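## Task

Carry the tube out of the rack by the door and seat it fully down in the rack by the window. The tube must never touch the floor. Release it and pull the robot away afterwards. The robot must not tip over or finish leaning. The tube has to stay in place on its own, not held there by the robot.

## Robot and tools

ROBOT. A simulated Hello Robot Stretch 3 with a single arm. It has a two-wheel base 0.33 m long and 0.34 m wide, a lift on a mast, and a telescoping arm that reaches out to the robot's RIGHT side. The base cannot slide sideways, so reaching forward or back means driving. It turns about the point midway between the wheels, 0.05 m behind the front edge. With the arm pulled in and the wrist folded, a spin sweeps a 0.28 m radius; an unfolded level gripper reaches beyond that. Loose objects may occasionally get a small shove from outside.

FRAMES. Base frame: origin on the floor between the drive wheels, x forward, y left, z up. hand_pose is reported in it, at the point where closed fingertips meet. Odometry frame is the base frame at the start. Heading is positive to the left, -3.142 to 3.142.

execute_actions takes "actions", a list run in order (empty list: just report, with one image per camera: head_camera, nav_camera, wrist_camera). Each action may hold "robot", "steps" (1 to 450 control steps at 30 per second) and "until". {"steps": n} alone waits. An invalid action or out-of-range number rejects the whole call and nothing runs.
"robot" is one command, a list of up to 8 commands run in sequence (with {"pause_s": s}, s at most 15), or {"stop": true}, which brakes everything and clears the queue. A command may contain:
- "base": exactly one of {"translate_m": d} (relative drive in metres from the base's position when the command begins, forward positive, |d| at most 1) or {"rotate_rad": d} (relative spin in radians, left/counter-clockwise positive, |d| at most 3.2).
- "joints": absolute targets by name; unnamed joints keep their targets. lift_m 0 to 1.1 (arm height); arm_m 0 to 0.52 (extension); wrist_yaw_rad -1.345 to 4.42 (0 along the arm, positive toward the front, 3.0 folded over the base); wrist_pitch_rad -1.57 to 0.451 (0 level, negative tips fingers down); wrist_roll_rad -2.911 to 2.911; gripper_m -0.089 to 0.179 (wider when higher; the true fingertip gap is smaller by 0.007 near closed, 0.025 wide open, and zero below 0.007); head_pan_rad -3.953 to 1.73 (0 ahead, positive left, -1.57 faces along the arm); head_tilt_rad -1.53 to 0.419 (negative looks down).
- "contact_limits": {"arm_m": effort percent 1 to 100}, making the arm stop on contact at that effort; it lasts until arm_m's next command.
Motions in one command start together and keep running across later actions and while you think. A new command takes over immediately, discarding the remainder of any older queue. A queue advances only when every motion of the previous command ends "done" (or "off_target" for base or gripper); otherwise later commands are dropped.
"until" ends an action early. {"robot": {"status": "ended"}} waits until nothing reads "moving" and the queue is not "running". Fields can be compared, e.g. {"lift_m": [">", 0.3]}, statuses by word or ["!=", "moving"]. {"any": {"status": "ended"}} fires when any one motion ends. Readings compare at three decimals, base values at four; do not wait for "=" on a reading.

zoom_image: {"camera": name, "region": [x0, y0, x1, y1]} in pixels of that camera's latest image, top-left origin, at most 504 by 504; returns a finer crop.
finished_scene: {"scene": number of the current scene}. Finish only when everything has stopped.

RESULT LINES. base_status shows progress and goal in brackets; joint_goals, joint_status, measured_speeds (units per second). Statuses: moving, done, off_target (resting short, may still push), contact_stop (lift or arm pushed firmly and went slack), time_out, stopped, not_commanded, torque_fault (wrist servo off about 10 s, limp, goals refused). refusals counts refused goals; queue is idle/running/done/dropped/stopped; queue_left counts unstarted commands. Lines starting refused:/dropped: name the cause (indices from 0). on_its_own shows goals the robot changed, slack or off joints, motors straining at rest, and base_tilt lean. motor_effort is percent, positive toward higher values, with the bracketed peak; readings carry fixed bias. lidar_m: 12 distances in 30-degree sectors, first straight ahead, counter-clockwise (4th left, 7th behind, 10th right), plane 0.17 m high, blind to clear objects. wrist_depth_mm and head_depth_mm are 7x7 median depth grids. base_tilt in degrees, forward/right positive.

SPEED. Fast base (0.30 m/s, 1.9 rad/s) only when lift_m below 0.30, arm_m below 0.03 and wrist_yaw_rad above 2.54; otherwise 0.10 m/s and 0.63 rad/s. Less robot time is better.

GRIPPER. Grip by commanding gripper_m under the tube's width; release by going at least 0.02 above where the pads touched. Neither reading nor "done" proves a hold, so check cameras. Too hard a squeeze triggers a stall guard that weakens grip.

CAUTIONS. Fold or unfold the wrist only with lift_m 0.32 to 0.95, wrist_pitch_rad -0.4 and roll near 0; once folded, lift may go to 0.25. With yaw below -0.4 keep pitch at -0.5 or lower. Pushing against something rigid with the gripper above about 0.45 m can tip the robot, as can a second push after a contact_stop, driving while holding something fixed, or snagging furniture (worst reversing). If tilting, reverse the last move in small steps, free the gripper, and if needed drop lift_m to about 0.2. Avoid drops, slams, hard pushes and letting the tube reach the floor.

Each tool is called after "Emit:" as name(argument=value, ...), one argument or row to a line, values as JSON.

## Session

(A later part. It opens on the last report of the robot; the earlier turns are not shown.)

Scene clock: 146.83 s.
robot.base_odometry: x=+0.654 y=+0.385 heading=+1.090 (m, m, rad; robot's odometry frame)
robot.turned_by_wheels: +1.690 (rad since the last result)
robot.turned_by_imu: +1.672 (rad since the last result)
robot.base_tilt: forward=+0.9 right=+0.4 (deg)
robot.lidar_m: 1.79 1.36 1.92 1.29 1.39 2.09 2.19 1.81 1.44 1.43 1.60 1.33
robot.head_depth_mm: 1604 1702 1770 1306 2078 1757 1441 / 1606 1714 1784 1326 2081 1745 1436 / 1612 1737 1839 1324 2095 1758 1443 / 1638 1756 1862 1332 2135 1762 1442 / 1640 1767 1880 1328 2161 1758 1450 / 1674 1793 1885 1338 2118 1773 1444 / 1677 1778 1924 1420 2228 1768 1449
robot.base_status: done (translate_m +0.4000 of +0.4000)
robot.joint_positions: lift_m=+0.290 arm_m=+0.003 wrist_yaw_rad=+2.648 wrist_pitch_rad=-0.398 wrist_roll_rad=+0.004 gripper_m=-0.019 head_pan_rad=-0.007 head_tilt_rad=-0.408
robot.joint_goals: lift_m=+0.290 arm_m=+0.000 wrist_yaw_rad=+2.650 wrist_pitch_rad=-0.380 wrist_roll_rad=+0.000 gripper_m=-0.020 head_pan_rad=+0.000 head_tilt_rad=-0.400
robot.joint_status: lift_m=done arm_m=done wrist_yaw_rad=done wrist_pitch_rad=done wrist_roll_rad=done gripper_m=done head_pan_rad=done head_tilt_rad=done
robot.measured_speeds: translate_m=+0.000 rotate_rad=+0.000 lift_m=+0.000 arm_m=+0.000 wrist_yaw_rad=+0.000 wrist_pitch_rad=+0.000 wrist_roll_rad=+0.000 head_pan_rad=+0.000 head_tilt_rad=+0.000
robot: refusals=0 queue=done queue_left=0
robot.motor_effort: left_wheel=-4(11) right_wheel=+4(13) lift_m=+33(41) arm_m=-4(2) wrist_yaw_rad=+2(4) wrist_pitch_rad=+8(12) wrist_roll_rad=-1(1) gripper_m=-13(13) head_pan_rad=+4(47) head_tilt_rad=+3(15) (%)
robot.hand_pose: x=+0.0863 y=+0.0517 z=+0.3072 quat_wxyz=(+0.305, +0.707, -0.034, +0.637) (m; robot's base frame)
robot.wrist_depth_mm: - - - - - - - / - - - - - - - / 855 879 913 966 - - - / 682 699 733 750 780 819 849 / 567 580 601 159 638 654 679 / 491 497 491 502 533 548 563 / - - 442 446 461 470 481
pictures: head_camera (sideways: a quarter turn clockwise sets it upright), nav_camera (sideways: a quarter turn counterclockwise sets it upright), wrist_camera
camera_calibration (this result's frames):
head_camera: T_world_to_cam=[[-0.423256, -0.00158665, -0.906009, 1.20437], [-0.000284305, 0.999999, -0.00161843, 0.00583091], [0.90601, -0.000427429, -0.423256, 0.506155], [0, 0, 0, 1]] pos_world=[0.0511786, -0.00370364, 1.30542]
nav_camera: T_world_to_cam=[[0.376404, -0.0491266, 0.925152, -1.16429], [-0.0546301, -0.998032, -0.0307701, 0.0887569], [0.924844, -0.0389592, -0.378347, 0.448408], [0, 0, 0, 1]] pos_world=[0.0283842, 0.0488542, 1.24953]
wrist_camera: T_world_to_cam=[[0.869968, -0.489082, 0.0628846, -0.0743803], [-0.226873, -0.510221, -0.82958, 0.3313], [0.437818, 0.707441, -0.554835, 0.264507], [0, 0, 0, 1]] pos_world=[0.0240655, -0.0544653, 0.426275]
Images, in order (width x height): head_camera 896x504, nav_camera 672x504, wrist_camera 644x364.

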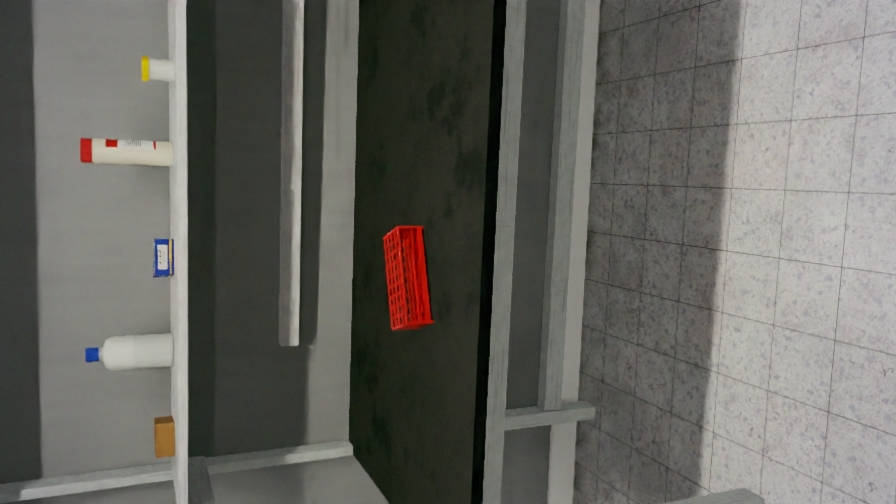

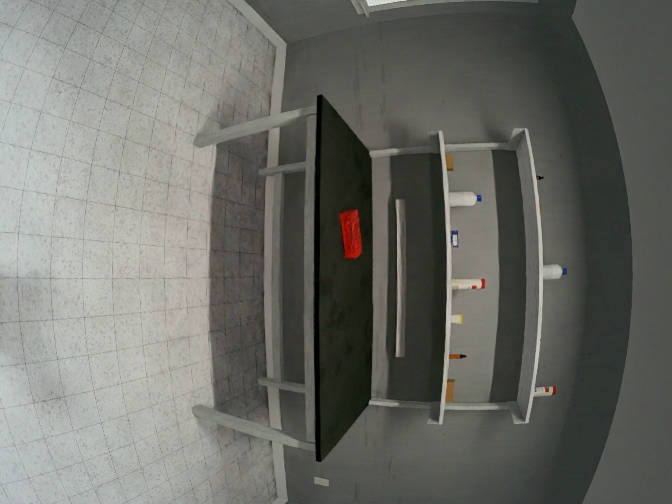

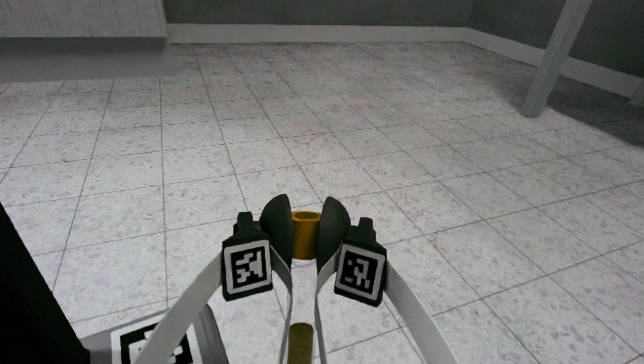

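Emit:
execute_actions(
  actions=[],
)

Scene clock: 166.17 s.
robot.base_odometry: x=+0.654 y=+0.385 heading=+1.090 (m, m, rad; robot's odometry frame)
robot.turned_by_wheels: +0.000 (rad since the last result)
robot.turned_by_imu: +0.001 (rad since the last result)
robot.base_tilt: forward=+0.9 right=+0.6 (deg)
robot.lidar_m: 1.80 1.36 1.92 1.29 1.39 2.10 2.19 1.81 1.44 1.43 1.61 1.33
robot.head_depth_mm: 1598 1697 1765 1312 2078 1752 1439 / 1609 1732 1775 1318 2086 1762 1446 / 1614 1725 1836 1320 2118 1777 1442 / 1650 1753 1851 1326 2128 1764 1441 / 1650 1760 1874 1325 2157 1769 1448 / 1671 1793 1899 1332 2122 1765 1452 / 1673 1793 1912 1423 2223 1772 1452
robot.base_status: done (translate_m +0.4000 of +0.4000)
robot.joint_positions: lift_m=+0.290 arm_m=+0.003 wrist_yaw_rad=+2.648 wrist_pitch_rad=-0.398 wrist_roll_rad=+0.004 gripper_m=-0.019 head_pan_rad=-0.007 head_tilt_rad=-0.408
robot.joint_goals: lift_m=+0.290 arm_m=+0.000 wrist_yaw_rad=+2.650 wrist_pitch_rad=-0.380 wrist_roll_rad=+0.000 gripper_m=-0.020 head_pan_rad=+0.000 head_tilt_rad=-0.400
robot.joint_status: lift_m=done arm_m=done wrist_yaw_rad=done wrist_pitch_rad=done wrist_roll_rad=done gripper_m=done head_pan_rad=done head_tilt_rad=done
robot.measured_speeds: translate_m=+0.000 rotate_rad=+0.000 lift_m=+0.000 arm_m=+0.000 wrist_yaw_rad=+0.000 wrist_pitch_rad=+0.000 wrist_roll_rad=+0.000 head_pan_rad=+0.000 head_tilt_rad=+0.000
robot: refusals=0 queue=done queue_left=0
robot.motor_effort: left_wheel=-3(3) right_wheel=+3(4) lift_m=+34(34) arm_m=-5(5) wrist_yaw_rad=+1(1) wrist_pitch_rad=+8(8) wrist_roll_rad=-1(1) gripper_m=-13(12) head_pan_rad=+4(5) head_tilt_rad=+3(3) (%)
robot.hand_pose: x=+0.0863 y=+0.0517 z=+0.3072 quat_wxyz=(+0.305, +0.707, -0.034, +0.637) (m; robot's base frame)
robot.wrist_depth_mm: - - - - - - - / - - - - - - - / 867 892 931 976 - - - / 687 699 729 755 784 803 839 / 569 580 587 159 637 651 680 / 495 496 490 503 538 547 566 / - - 440 449 458 468 482
pictures: head_camera (sideways: a quarter turn clockwise sets it upright), nav_camera (sideways: a quarter turn counterclockwise sets it upright), wrist_camera
camera_calibration (this result's frames):
head_camera: T_world_to_cam=[[-0.423256, -0.00158681, -0.906009, 1.20437], [-0.000284689, 0.999999, -0.00161843, 0.00583091], [0.90601, -0.000427081, -0.423256, 0.506155], [0, 0, 0, 1]] pos_world=[0.0511786, -0.00370362, 1.30542]
nav_camera: T_world_to_cam=[[0.376404, -0.0491265, 0.925152, -1.16429], [-0.0546297, -0.998032, -0.0307701, 0.0887569], [0.924844, -0.0389588, -0.378347, 0.448408], [0, 0, 0, 1]] pos_world=[0.0283842, 0.0488543, 1.24953]
wrist_camera: T_world_to_cam=[[0.869968, -0.489082, 0.0628845, -0.0743803], [-0.226873, -0.510221, -0.82958, 0.3313], [0.437817, 0.707442, -0.554835, 0.264507], [0, 0, 0, 1]] pos_world=[0.0240654, -0.0544653, 0.426275]
Images, in order (width x height): head_camera 896x504, nav_camera 672x504, wrist_camera 644x364.

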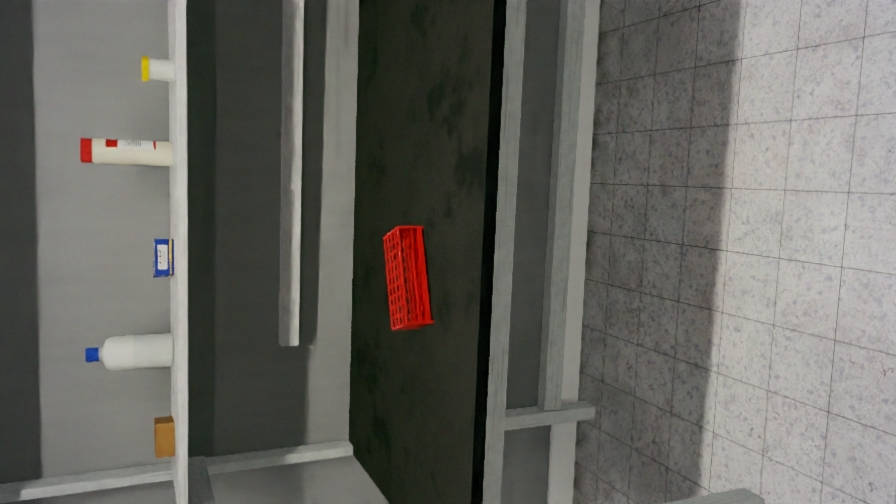

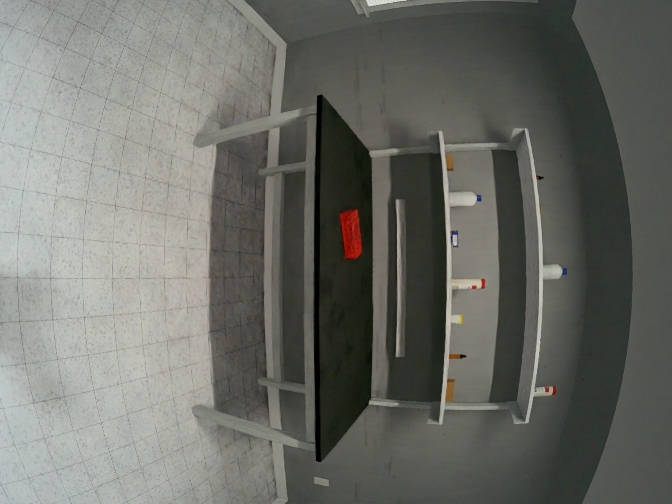

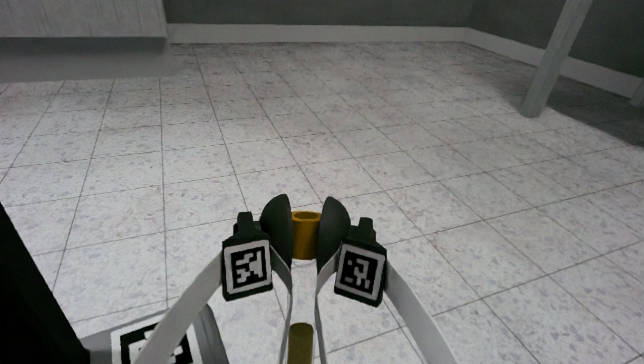

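Emit:
execute_actions(
  actions=[
    {"robot": [{"base": {"rotate_rad": -0.111}}, {"base": {"translate_m": 0.755}}], "steps": 300, "until": {"robot": {"status": "ended"}}},
    {"robot": {"base": {"rotate_rad": 1.62}, "joints": {"lift_m": 0.83, "head_pan_rad": -1.2, "head_tilt_rad": -0.75}}, "steps": 100, "until": {"robot": {"lift_m": [">", 0.34]}}},
    {"robot": {"joints": {"wrist_yaw_rad": 1.57}}, "steps": 100, "until": {"robot": {"wrist_yaw_rad": ["<", 2.0]}}},
    {"robot": {"joints": {"wrist_pitch_rad": 0.025}}, "steps": 300, "until": {"robot": {"status": "ended"}}},
  ],
)

Scene clock: 223.43 s.
robot.base_odometry: x=+1.075 y=+1.012 heading=+2.599 (m, m, rad; robot's odometry frame)
robot.turned_by_wheels: +1.509 (rad since the last result)
robot.turned_by_imu: +1.486 (rad since the last result)
robot.base_tilt: forward=+0.9 right=+0.5 (deg)
robot.lidar_m: 1.89 1.48 1.90 2.89 1.94 1.51 1.44 0.79 1.08 1.04 1.11 0.81
robot.head_depth_mm: 979 1093 947 764 642 576 - / 1012 1127 949 767 641 1302 1234 / 1051 1153 952 769 644 1356 - / 1106 1196 954 760 661 1410 - / 1156 1231 955 772 695 1387 - / 1179 1258 959 774 1485 1363 1196 / 1265 1439 964 773 1548 1337 1201
robot.base_status: done (rotate_rad +1.6199 of +1.6200)
robot.joint_positions: lift_m=+0.830 arm_m=+0.003 wrist_yaw_rad=+1.573 wrist_pitch_rad=-0.001 wrist_roll_rad=+0.004 gripper_m=-0.019 head_pan_rad=-1.193 head_tilt_rad=-0.741
robot.joint_goals: lift_m=+0.830 arm_m=+0.000 wrist_yaw_rad=+1.570 wrist_pitch_rad=+0.025 wrist_roll_rad=+0.000 gripper_m=-0.020 head_pan_rad=-1.200 head_tilt_rad=-0.750
robot.joint_status: lift_m=done arm_m=done wrist_yaw_rad=done wrist_pitch_rad=done wrist_roll_rad=done gripper_m=done head_pan_rad=done head_tilt_rad=done
robot.measured_speeds: translate_m=+0.000 rotate_rad=+0.000 lift_m=+0.000 arm_m=+0.000 wrist_yaw_rad=+0.000 wrist_pitch_rad=+0.000 wrist_roll_rad=+0.000 head_pan_rad=+0.000 head_tilt_rad=+0.000
robot: refusals=0 queue=done queue_left=0
robot.motor_effort: left_wheel=-3(14) right_wheel=+3(12) lift_m=+42(44) arm_m=-5(6) wrist_yaw_rad=-2(4) wrist_pitch_rad=+12(12) wrist_roll_rad=-1(1) gripper_m=-12(12) head_pan_rad=-3(46) head_tilt_rad=-3(20) (%)
robot.hand_pose: x=+0.2349 y=-0.1476 z=+0.9443 quat_wxyz=(+0.499, +0.502, -0.500, +0.499) (m; robot's base frame)
robot.wrist_depth_mm: - - - - - - - / - - - - - - - / - - - - - - - / - - - - - - - / - - - 159 - - - / - - - - - 529 555 / - - - - - 429 411
pictures: head_camera (sideways: a quarter turn clockwise sets it upright), nav_camera (sideways: a quarter turn counterclockwise sets it upright), wrist_camera
camera_calibration (this result's frames):
head_camera: T_world_to_cam=[[-0.26116, 0.645676, -0.717564, 0.957696], [0.926716, 0.375762, 0.000835901, -0.00301925], [0.270173, -0.66476, -0.696492, 0.865512], [0, 0, 0, 1]] pos_world=[0.0190715, -0.0418693, 1.29003]
nav_camera: T_world_to_cam=[[0.199824, -0.629491, 0.750874, -0.935953], [-0.948302, -0.317084, -0.0134614, 0.0716647], [0.246564, -0.709365, -0.660309, 0.819401], [0, 0, 0, 1]] pos_world=[0.0529512, 0.014804, 1.2448]
wrist_camera: T_world_to_cam=[[-0.038931, -0.997932, 0.0511529, -0.191699], [-0.191836, -0.0427752, -0.980494, 0.995164], [0.980654, -0.0479846, -0.189774, 0.110181], [0, 0, 0, 1]] pos_world=[0.0753957, -0.143448, 1.00647]
Images, in order (width x height): head_camera 896x504, nav_camera 672x504, wrist_camera 644x364.

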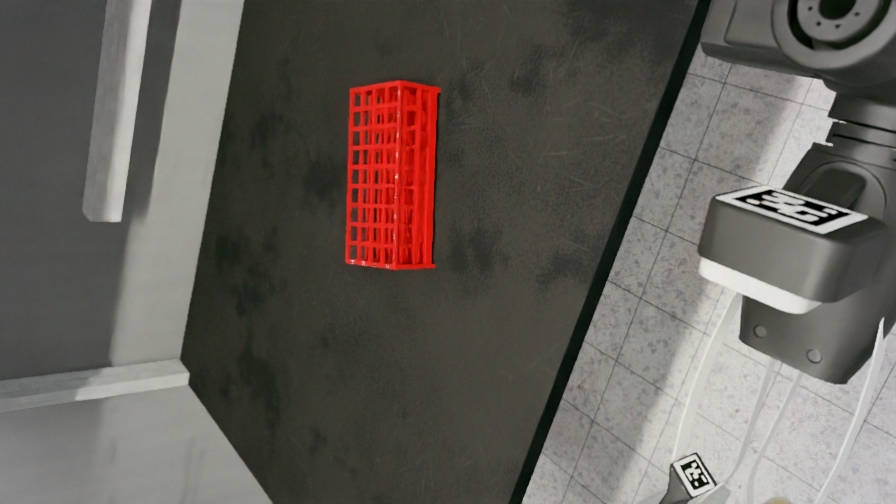

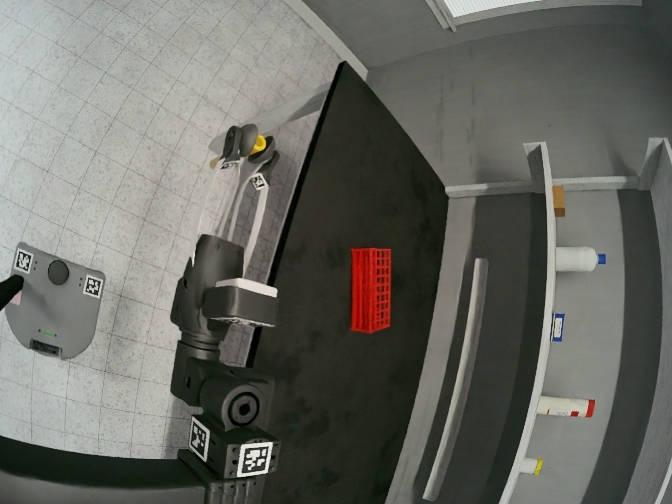

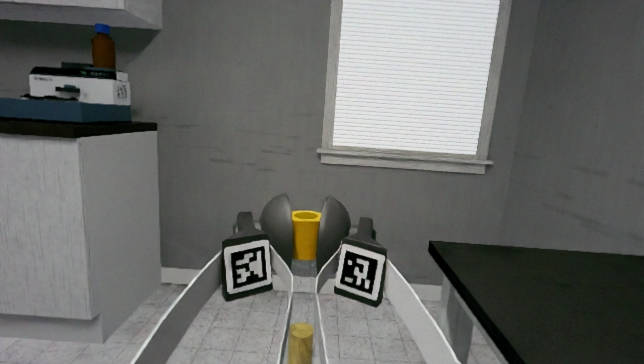

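Emit:
zoom_image(
  camera="head_camera",
  region=[300, 60, 500, 290],
)

Region (300, 60, 500, 290) of head_camera's 896x504 image, scaled by 2.191, with more detail than that image has; it fills the left 438 columns of this view, and the rest is white.

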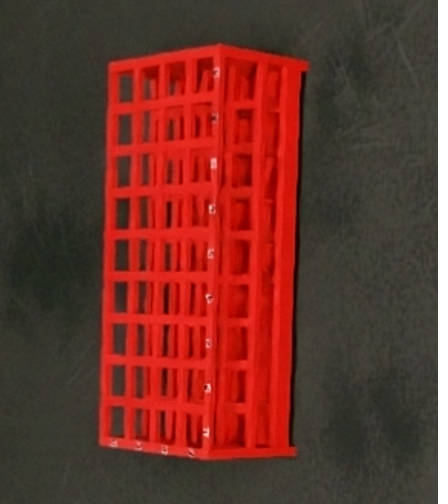

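Emit:
execute_actions(
  actions=[
    {"robot": {"joints": {"wrist_yaw_rad": 1.09, "arm_m": 0.335, "lift_m": 0.817, "head_pan_rad": -1.25}}, "steps": 300, "until": {"robot": {"status": "ended"}}},
  ],
)

Emit:
zoom_image(
  camera="head_camera",
  region=[260, 100, 480, 330],
)

Scene clock: 271.37 s.
robot.base_odometry: x=+1.075 y=+1.012 heading=+2.599 (m, m, rad; robot's odometry frame)
robot.turned_by_wheels: +0.000 (rad since the last result)
robot.turned_by_imu: +0.001 (rad since the last result)
robot.base_tilt: forward=+1.0 right=+0.5 (deg)
robot.lidar_m: 1.89 1.48 1.90 2.89 1.94 1.51 1.44 0.79 1.07 1.05 1.11 0.81
robot.head_depth_mm: 971 1095 982 725 642 1277 1188 / 1004 1111 1053 745 643 1305 1192 / 1027 1149 984 769 645 1333 1194 / 1067 1177 924 771 659 1352 1190 / 1122 1207 956 771 678 1357 1196 / 1152 1216 960 774 697 1363 1201 / 1208 1337 963 776 1514 1358 1198
robot.base_status: done (rotate_rad +1.6199 of +1.6200)
robot.joint_positions: lift_m=+0.817 arm_m=+0.335 wrist_yaw_rad=+1.091 wrist_pitch_rad=+0.000 wrist_roll_rad=+0.004 gripper_m=-0.019 head_pan_rad=-1.243 head_tilt_rad=-0.741
robot.joint_goals: lift_m=+0.817 arm_m=+0.335 wrist_yaw_rad=+1.090 wrist_pitch_rad=+0.025 wrist_roll_rad=+0.000 gripper_m=-0.020 head_pan_rad=-1.250 head_tilt_rad=-0.750
robot.joint_status: lift_m=done arm_m=done wrist_yaw_rad=done wrist_pitch_rad=done wrist_roll_rad=done gripper_m=done head_pan_rad=done head_tilt_rad=done
robot.measured_speeds: translate_m=+0.000 rotate_rad=+0.000 lift_m=+0.000 arm_m=+0.000 wrist_yaw_rad=+0.000 wrist_pitch_rad=+0.000 wrist_roll_rad=+0.000 head_pan_rad=+0.000 head_tilt_rad=+0.000
robot: refusals=0 queue=done queue_left=0
robot.motor_effort: left_wheel=-3(4) right_wheel=+4(3) lift_m=+33(42) arm_m=+3(3) wrist_yaw_rad=-1(2) wrist_pitch_rad=+11(12) wrist_roll_rad=-1(1) gripper_m=-13(13) head_pan_rad=-3(12) head_tilt_rad=-3(3) (%)
robot.hand_pose: x=+0.2059 y=-0.5980 z=+0.9316 quat_wxyz=(+0.604, +0.368, -0.605, +0.366) (m; robot's base frame)
robot.wrist_depth_mm: - - - - 714 639 526 / - - - - 803 669 528 / - - - - 847 662 535 / - - - - 848 675 493 / - 608 628 159 707 652 533 / 440 430 415 435 489 499 500 / 331 335 346 336 364 376 385
pictures: head_camera (sideways: a quarter turn clockwise sets it upright), nav_camera (sideways: a quarter turn counterclockwise sets it upright), wrist_camera
camera_calibration (this result's frames):
head_camera: T_world_to_cam=[[-0.228415, 0.657973, -0.717564, 0.957495], [0.944412, 0.328764, 0.000835908, -0.00312721], [0.236459, -0.677485, -0.696492, 0.865718], [0, 0, 0, 1]] pos_world=[0.0169531, -0.0424677, 1.29003]
nav_camera: T_world_to_cam=[[0.16797, -0.63873, 0.750873, -0.935758], [-0.963025, -0.269076, -0.0134614, 0.0717544], [0.21064, -0.720848, -0.660309, 0.819621], [0, 0, 0, 1]] pos_world=[0.0536353, 0.0124333, 1.2448]
wrist_camera: T_world_to_cam=[[-0.496968, -0.86626, 0.0511564, -0.468662], [-0.189657, 0.0509005, -0.98053, 1.01351], [0.84679, -0.496994, -0.189588, -0.12656], [0, 0, 0, 1]] pos_world=[0.0664796, -0.520471, 0.993759]
Images, in order (width x height): head_camera 896x504, nav_camera 672x504, wrist_camera 644x364.

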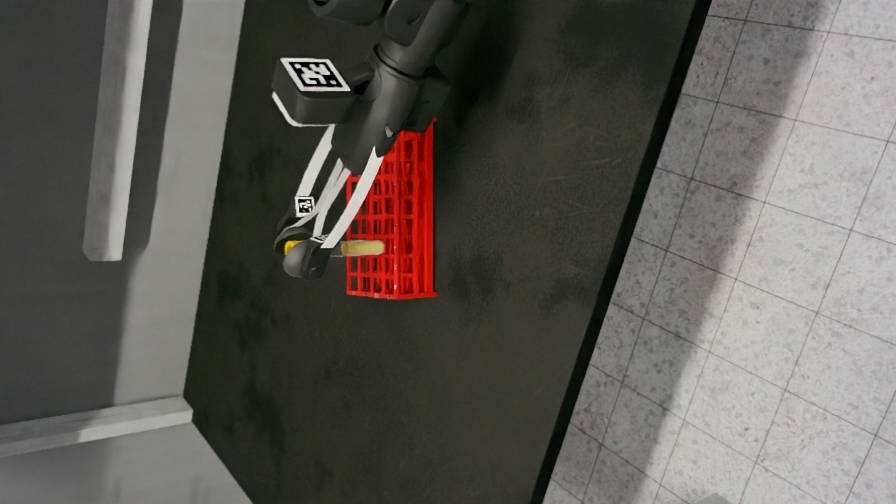

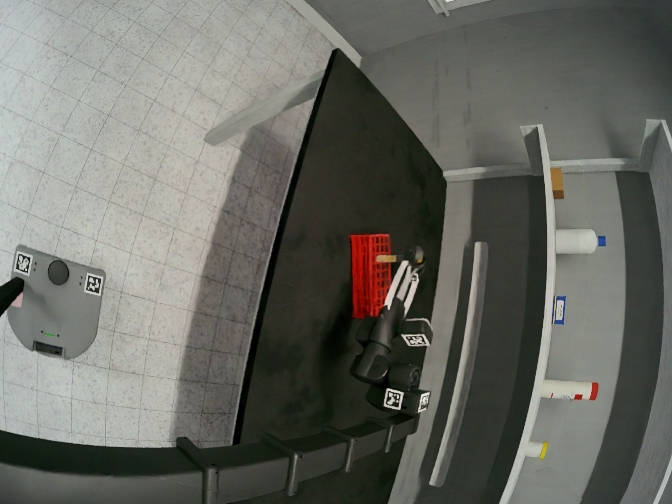

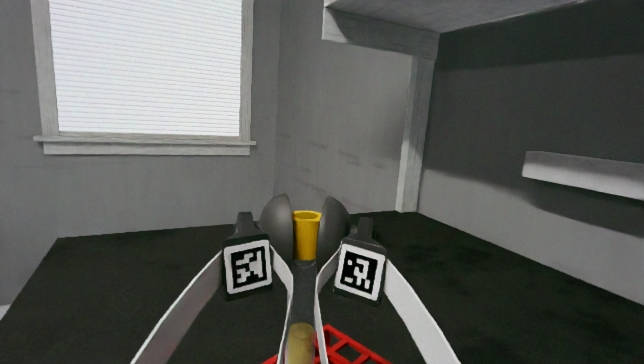

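Region (260, 100, 480, 330) of head_camera's 896x504 image, scaled by 2.191, with more detail than that image has; it fills the left 482 columns of this view, and the rest is white.

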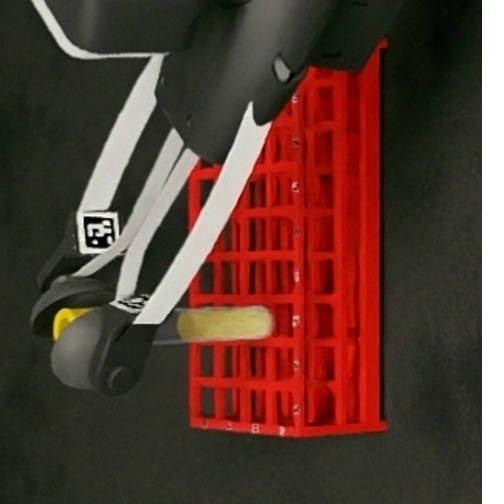

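Emit:
zoom_image(
  camera="head_camera",
  region=[320, 200, 440, 310],
)

Emit:
zoom_image(
  camera="wrist_camera",
  region=[230, 264, 410, 364],
)

Region (320, 200, 440, 310) of head_camera's 896x504 image, scaled by 4.200, with more detail than that image has; it fills the top 462 rows of this view, and the rest is white.

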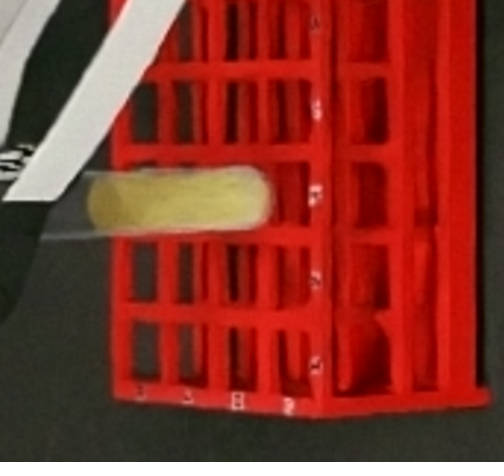

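Region (230, 264, 410, 364) of wrist_camera's 644x364 image, scaled by 2.800.

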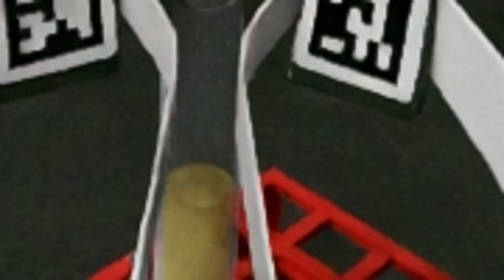

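Emit:
execute_actions(
  actions=[
    {"robot": {"base": {"translate_m": -0.003}, "joints": {"wrist_pitch_rad": 0.065, "arm_m": 0.340, "lift_m": 0.809}}, "steps": 200, "until": {"robot": {"status": "ended"}}},
  ],
)

Emit:
zoom_image(
  camera="head_camera",
  region=[320, 200, 440, 310],
)

Emit:
zoom_image(
  camera="wrist_camera",
  region=[230, 264, 410, 364],
)

Scene clock: 358.80 s.
robot.base_odometry: x=+1.078 y=+1.010 heading=+2.599 (m, m, rad; robot's odometry frame)
robot.turned_by_wheels: +0.000 (rad since the last result)
robot.turned_by_imu: +0.001 (rad since the last result)
robot.base_tilt: forward=+0.9 right=+0.4 (deg)
robot.lidar_m: 1.89 1.48 1.90 2.89 1.95 1.51 1.44 0.79 1.07 1.05 1.11 0.81
robot.head_depth_mm: 973 1091 977 724 641 1279 1191 / 1002 1112 1038 745 643 1299 1190 / 1029 1145 988 766 644 1336 1189 / 1070 1177 921 768 660 1355 1188 / 1125 1207 957 775 677 1357 1197 / 1153 1224 959 774 696 1363 1197 / 1198 1335 959 777 1511 1371 1201
robot.base_status: done (translate_m -0.0030 of -0.0030)
robot.joint_positions: lift_m=+0.809 arm_m=+0.340 wrist_yaw_rad=+1.091 wrist_pitch_rad=+0.037 wrist_roll_rad=+0.004 gripper_m=-0.019 head_pan_rad=-1.243 head_tilt_rad=-0.741
robot.joint_goals: lift_m=+0.809 arm_m=+0.340 wrist_yaw_rad=+1.090 wrist_pitch_rad=+0.065 wrist_roll_rad=+0.000 gripper_m=-0.020 head_pan_rad=-1.250 head_tilt_rad=-0.750
robot.joint_status: lift_m=done arm_m=done wrist_yaw_rad=done wrist_pitch_rad=done wrist_roll_rad=done gripper_m=done head_pan_rad=done head_tilt_rad=done
robot.measured_speeds: translate_m=+0.000 rotate_rad=+0.000 lift_m=+0.000 arm_m=+0.000 wrist_yaw_rad=+0.000 wrist_pitch_rad=+0.000 wrist_roll_rad=+0.000 head_pan_rad=+0.000 head_tilt_rad=+0.000
robot: refusals=0 queue=done queue_left=0
robot.motor_effort: left_wheel=-3(9) right_wheel=+4(6) lift_m=+33(34) arm_m=+4(4) wrist_yaw_rad=-1(1) wrist_pitch_rad=+12(14) wrist_roll_rad=-1(1) gripper_m=-13(13) head_pan_rad=-3(3) head_tilt_rad=-4(3) (%)
robot.hand_pose: x=+0.2065 y=-0.6034 z=+0.9333 quat_wxyz=(+0.597, +0.356, -0.612, +0.377) (m; robot's base frame)
robot.wrist_depth_mm: - - - 708 664 615 510 / - - - - 808 665 526 / - - - - 845 663 524 / - - - - 865 667 487 / - - - 159 787 665 528 / 465 454 435 459 520 531 506 / 339 347 358 364 376 391 401
pictures: head_camera (sideways: a quarter turn clockwise sets it upright), nav_camera (sideways: a quarter turn counterclockwise sets it upright), wrist_camera
camera_calibration (this result's frames):
head_camera: T_world_to_cam=[[-0.228415, 0.657973, -0.717563, 0.957495], [0.944412, 0.328764, 0.000835909, -0.00312721], [0.236459, -0.677484, -0.696493, 0.865718], [0, 0, 0, 1]] pos_world=[0.0169531, -0.0424677, 1.29003]
nav_camera: T_world_to_cam=[[0.16797, -0.63873, 0.750873, -0.935758], [-0.963025, -0.269076, -0.0134614, 0.0717544], [0.21064, -0.720848, -0.66031, 0.819621], [0, 0, 0, 1]] pos_world=[0.0536353, 0.0124333, 1.2448]
wrist_camera: T_world_to_cam=[[-0.498626, -0.865398, 0.049579, -0.470706], [-0.156749, 0.0337668, -0.987061, 1.0045], [0.852527, -0.499946, -0.152487, -0.167039], [0, 0, 0, 1]] pos_world=[0.0651528, -0.524778, 0.989368]
Images, in order (width x height): head_camera 896x504, nav_camera 672x504, wrist_camera 644x364.

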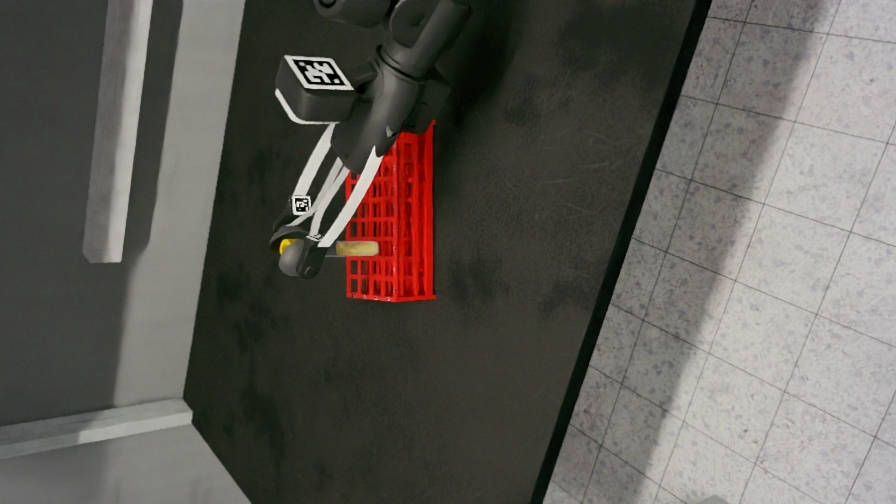

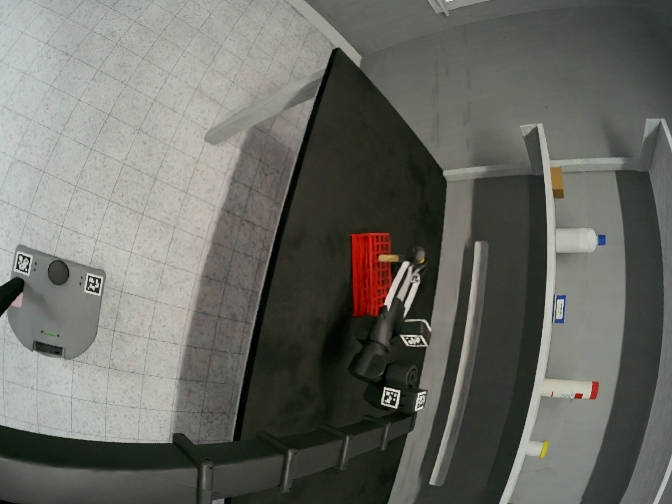

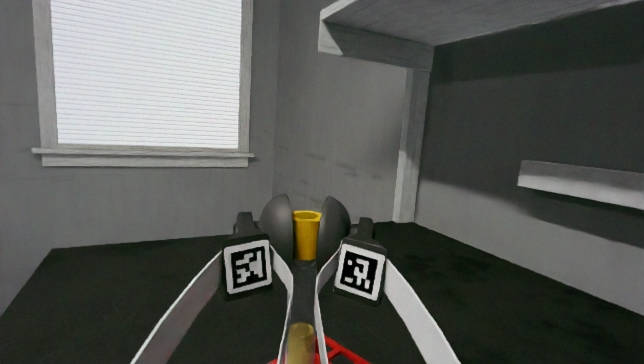

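Region (320, 200, 440, 310) of head_camera's 896x504 image, scaled by 4.200, with more detail than that image has; it fills the top 462 rows of this view, and the rest is white.

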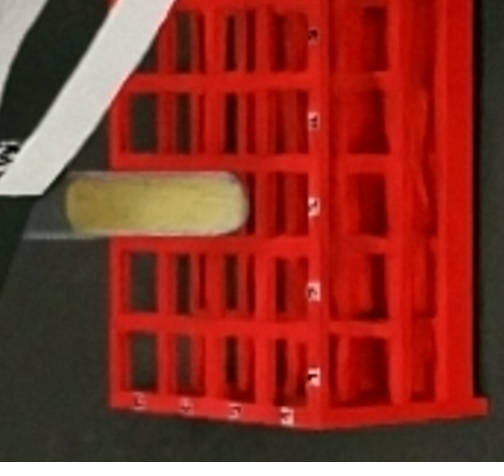

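Region (230, 264, 410, 364) of wrist_camera's 644x364 image, scaled by 2.800.

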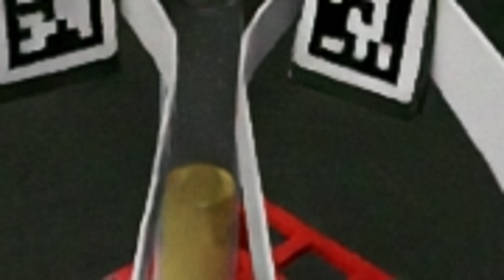

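Emit:
execute_actions(
  actions=[
    {"robot": {"joints": {"lift_m": 0.798}}, "steps": 200, "until": {"robot": {"status": "ended"}}},
  ],
)

Emit:
zoom_image(
  camera="head_camera",
  region=[320, 200, 440, 310],
)

Emit:
zoom_image(
  camera="wrist_camera",
  region=[230, 264, 410, 364],
)

Scene clock: 367.47 s.
robot.base_odometry: x=+1.078 y=+1.010 heading=+2.599 (m, m, rad; robot's odometry frame)
robot.turned_by_wheels: +0.000 (rad since the last result)
robot.turned_by_imu: +0.001 (rad since the last result)
robot.base_tilt: forward=+0.9 right=+0.4 (deg)
robot.lidar_m: 1.89 1.48 1.90 2.89 1.94 1.51 1.44 0.79 1.07 1.05 1.11 0.81
robot.head_depth_mm: 970 1094 977 725 641 1278 1193 / 1003 1112 1021 727 643 1305 1192 / 1028 1152 988 764 643 1328 1188 / 1070 1177 923 768 660 1365 1195 / 1124 1209 959 770 679 1364 1192 / 1149 1224 961 774 696 1362 1194 / 1206 1337 963 776 1515 1366 1193
robot.base_status: done (translate_m -0.0030 of -0.0030)
robot.joint_positions: lift_m=+0.798 arm_m=+0.340 wrist_yaw_rad=+1.091 wrist_pitch_rad=+0.038 wrist_roll_rad=+0.004 gripper_m=-0.019 head_pan_rad=-1.243 head_tilt_rad=-0.741
robot.joint_goals: lift_m=+0.798 arm_m=+0.340 wrist_yaw_rad=+1.090 wrist_pitch_rad=+0.065 wrist_roll_rad=+0.000 gripper_m=-0.020 head_pan_rad=-1.250 head_tilt_rad=-0.750
robot.joint_status: lift_m=done arm_m=done wrist_yaw_rad=done wrist_pitch_rad=done wrist_roll_rad=done gripper_m=done head_pan_rad=done head_tilt_rad=done
robot.measured_speeds: translate_m=+0.000 rotate_rad=+0.000 lift_m=+0.000 arm_m=+0.000 wrist_yaw_rad=+0.000 wrist_pitch_rad=+0.000 wrist_roll_rad=+0.000 head_pan_rad=+0.000 head_tilt_rad=+0.000
robot: refusals=0 queue=done queue_left=0
robot.motor_effort: left_wheel=-3(3) right_wheel=+3(3) lift_m=+33(33) arm_m=+3(3) wrist_yaw_rad=-1(1) wrist_pitch_rad=+12(12) wrist_roll_rad=-1(1) gripper_m=-13(13) head_pan_rad=-3(3) head_tilt_rad=-2(4) (%)
robot.hand_pose: x=+0.2066 y=-0.6034 z=+0.9226 quat_wxyz=(+0.597, +0.356, -0.612, +0.378) (m; robot's base frame)
robot.wrist_depth_mm: - - - 710 682 614 527 / - - - - 799 654 524 / - - - - 831 659 528 / - - - - 835 664 500 / - - 658 159 745 640 526 / 426 436 417 436 493 502 499 / 328 332 339 330 361 370 384
pictures: head_camera (sideways: a quarter turn clockwise sets it upright), nav_camera (sideways: a quarter turn counterclockwise sets it upright), wrist_camera
camera_calibration (this result's frames):
head_camera: T_world_to_cam=[[-0.228415, 0.657973, -0.717564, 0.957495], [0.944412, 0.328764, 0.000835908, -0.00312721], [0.236459, -0.677485, -0.696492, 0.865718], [0, 0, 0, 1]] pos_world=[0.0169531, -0.0424677, 1.29003]
nav_camera: T_world_to_cam=[[0.16797, -0.63873, 0.750873, -0.935758], [-0.963025, -0.269076, -0.0134614, 0.0717544], [0.21064, -0.720848, -0.660309, 0.819621], [0, 0, 0, 1]] pos_world=[0.0536353, 0.0124333, 1.2448]
wrist_camera: T_world_to_cam=[[-0.498669, -0.865376, 0.0495367, -0.470113], [-0.155885, 0.0333171, -0.987213, 0.993594], [0.85266, -0.500015, -0.151513, -0.169658], [0, 0, 0, 1]] pos_world=[0.0651165, -0.52476, 0.978472]
Images, in order (width x height): head_camera 896x504, nav_camera 672x504, wrist_camera 644x364.

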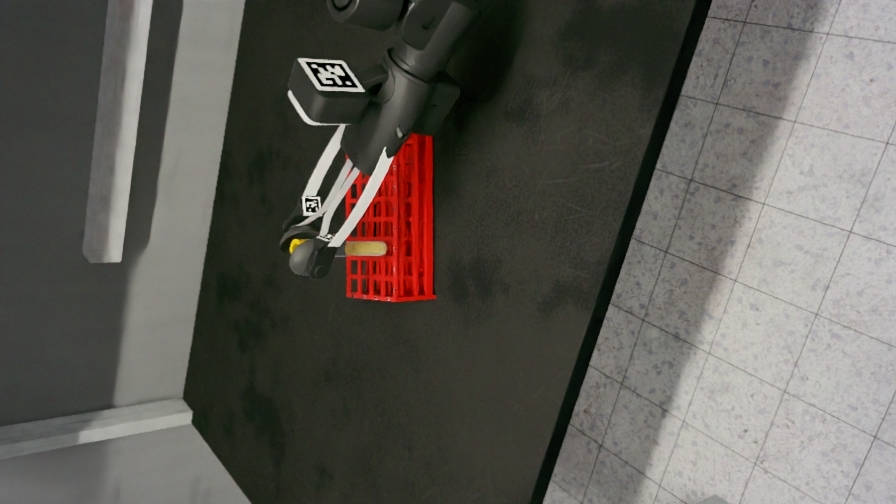

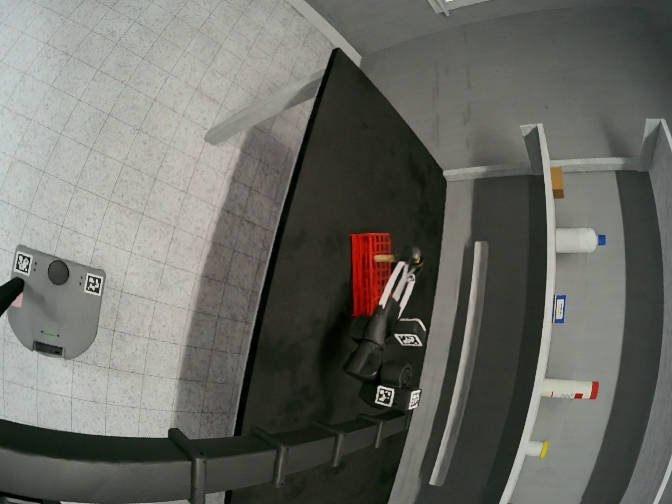

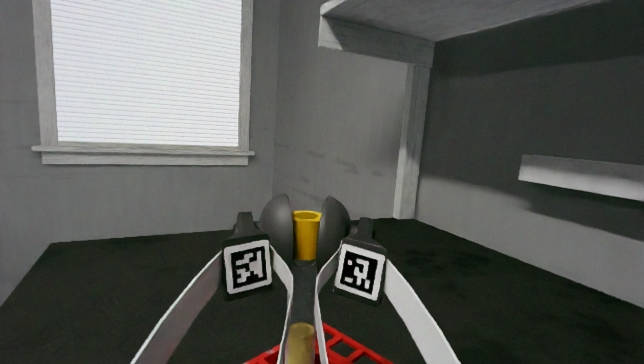

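Region (320, 200, 440, 310) of head_camera's 896x504 image, scaled by 4.200, with more detail than that image has; it fills the top 462 rows of this view, and the rest is white.

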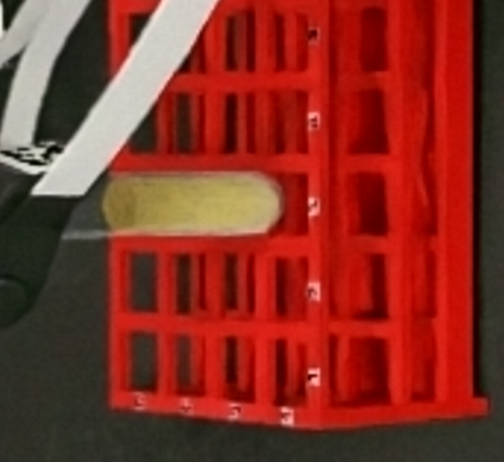

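Region (230, 264, 410, 364) of wrist_camera's 644x364 image, scaled by 2.800.

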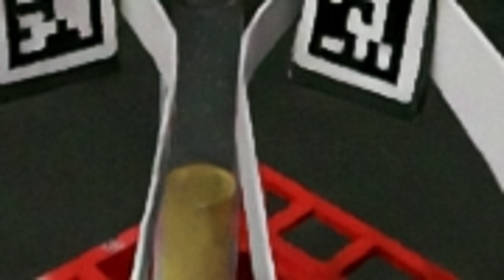

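Emit:
execute_actions(
  actions=[
    {"robot": {"joints": {"lift_m": 0.778}}, "steps": 200, "until": {"robot": {"status": "ended"}}},
  ],
)

Emit:
zoom_image(
  camera="head_camera",
  region=[320, 200, 440, 310],
)

Emit:
zoom_image(
  camera="wrist_camera",
  region=[200, 200, 440, 364],
)

Scene clock: 415.60 s.
robot.base_odometry: x=+1.078 y=+1.010 heading=+2.599 (m, m, rad; robot's odometry frame)
robot.turned_by_wheels: +0.000 (rad since the last result)
robot.turned_by_imu: +0.001 (rad since the last result)
robot.base_tilt: forward=+0.9 right=+0.5 (deg)
robot.lidar_m: 1.89 1.48 1.90 2.89 1.95 1.51 1.44 0.79 1.07 1.05 1.11 0.81
robot.head_depth_mm: 973 1090 974 725 642 1276 1187 / 1005 1120 1016 726 643 1304 1194 / 1030 1143 982 768 643 1335 1189 / 1066 1174 972 749 662 1353 1195 / 1123 1204 957 773 680 1363 1200 / 1152 1221 959 775 695 1361 1198 / 1205 1331 967 776 1516 1368 1201
robot.base_status: done (translate_m -0.0030 of -0.0030)
robot.joint_positions: lift_m=+0.778 arm_m=+0.340 wrist_yaw_rad=+1.091 wrist_pitch_rad=+0.043 wrist_roll_rad=+0.003 gripper_m=-0.019 head_pan_rad=-1.243 head_tilt_rad=-0.741
robot.joint_goals: lift_m=+0.778 arm_m=+0.340 wrist_yaw_rad=+1.090 wrist_pitch_rad=+0.065 wrist_roll_rad=+0.000 gripper_m=-0.020 head_pan_rad=-1.250 head_tilt_rad=-0.750
robot.joint_status: lift_m=done arm_m=done wrist_yaw_rad=done wrist_pitch_rad=done wrist_roll_rad=done gripper_m=done head_pan_rad=done head_tilt_rad=done
robot.measured_speeds: translate_m=+0.000 rotate_rad=+0.000 lift_m=+0.000 arm_m=+0.000 wrist_yaw_rad=+0.000 wrist_pitch_rad=+0.000 wrist_roll_rad=+0.000 head_pan_rad=+0.000 head_tilt_rad=+0.000
robot: refusals=0 queue=done queue_left=0
robot.motor_effort: left_wheel=-3(3) right_wheel=+3(3) lift_m=+34(32) arm_m=+3(3) wrist_yaw_rad=-1(1) wrist_pitch_rad=+10(12) wrist_roll_rad=-1(1) gripper_m=-13(13) head_pan_rad=-3(3) head_tilt_rad=-4(4) (%)
robot.hand_pose: x=+0.2066 y=-0.6035 z=+0.9038 quat_wxyz=(+0.596, +0.354, -0.613, +0.379) (m; robot's base frame)
robot.wrist_depth_mm: - - - - 727 642 523 / - - - - 804 659 527 / - - - - 851 653 512 / - - - - 845 672 511 / - 574 608 159 681 638 529 / 387 398 386 401 451 461 487 / 299 302 303 236 329 344 349
pictures: head_camera (sideways: a quarter turn clockwise sets it upright), nav_camera (sideways: a quarter turn counterclockwise sets it upright), wrist_camera
camera_calibration (this result's frames):
head_camera: T_world_to_cam=[[-0.228415, 0.657973, -0.717564, 0.957495], [0.944412, 0.328764, 0.000835908, -0.00312721], [0.236459, -0.677485, -0.696492, 0.865718], [0, 0, 0, 1]] pos_world=[0.0169531, -0.0424677, 1.29003]
nav_camera: T_world_to_cam=[[0.16797, -0.63873, 0.750873, -0.935758], [-0.963025, -0.269076, -0.0134614, 0.0717544], [0.21064, -0.720848, -0.660309, 0.819621], [0, 0, 0, 1]] pos_world=[0.0536353, 0.0124333, 1.2448]
wrist_camera: T_world_to_cam=[[-0.499068, -0.865139, 0.0496454, -0.469121], [-0.151735, 0.0308383, -0.98794, 0.973398], [0.853175, -0.500583, -0.146662, -0.177409], [0, 0, 0, 1]] pos_world=[0.0649357, -0.524681, 0.958929]
Images, in order (width x height): head_camera 896x504, nav_camera 672x504, wrist_camera 644x364.

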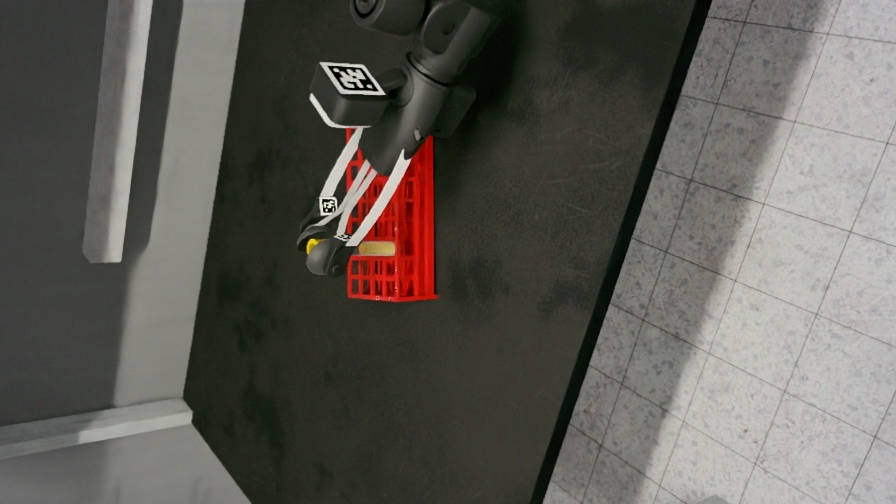

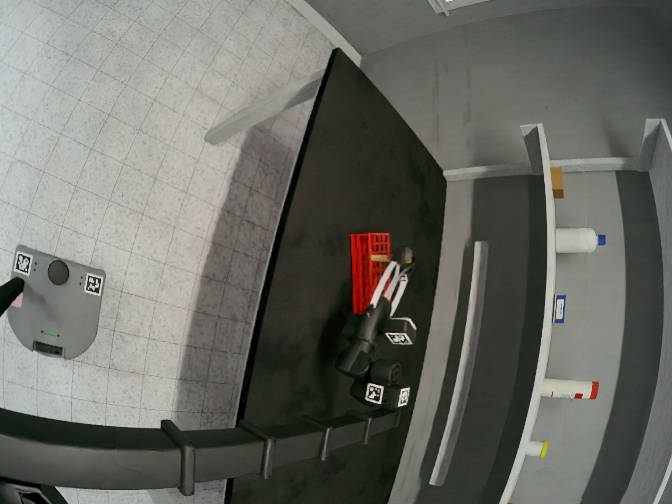

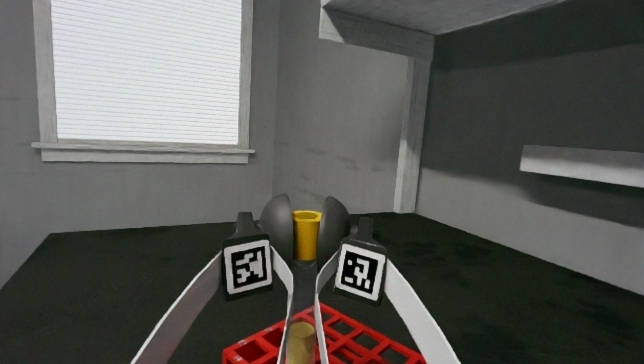

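Region (320, 200, 440, 310) of head_camera's 896x504 image, scaled by 4.200, with more detail than that image has; it fills the top 462 rows of this view, and the rest is white.

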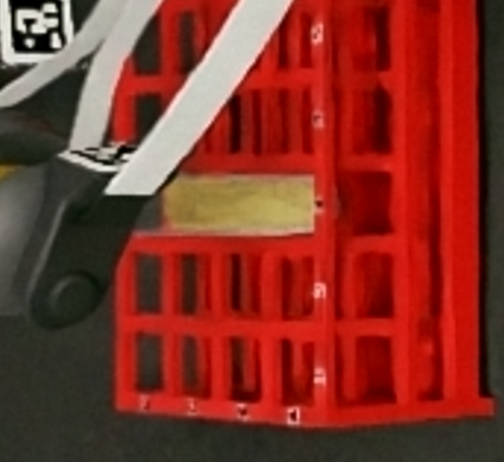

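Region (200, 200, 440, 364) of wrist_camera's 644x364 image, scaled by 2.100; it fills the top 344 rows of this view, and the rest is white.

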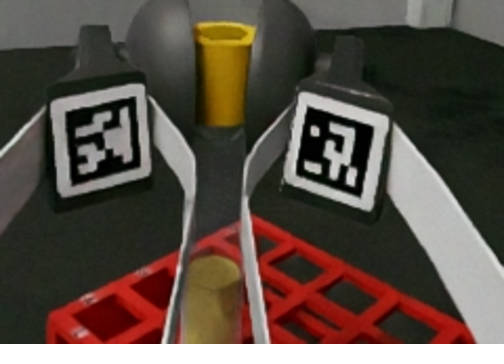

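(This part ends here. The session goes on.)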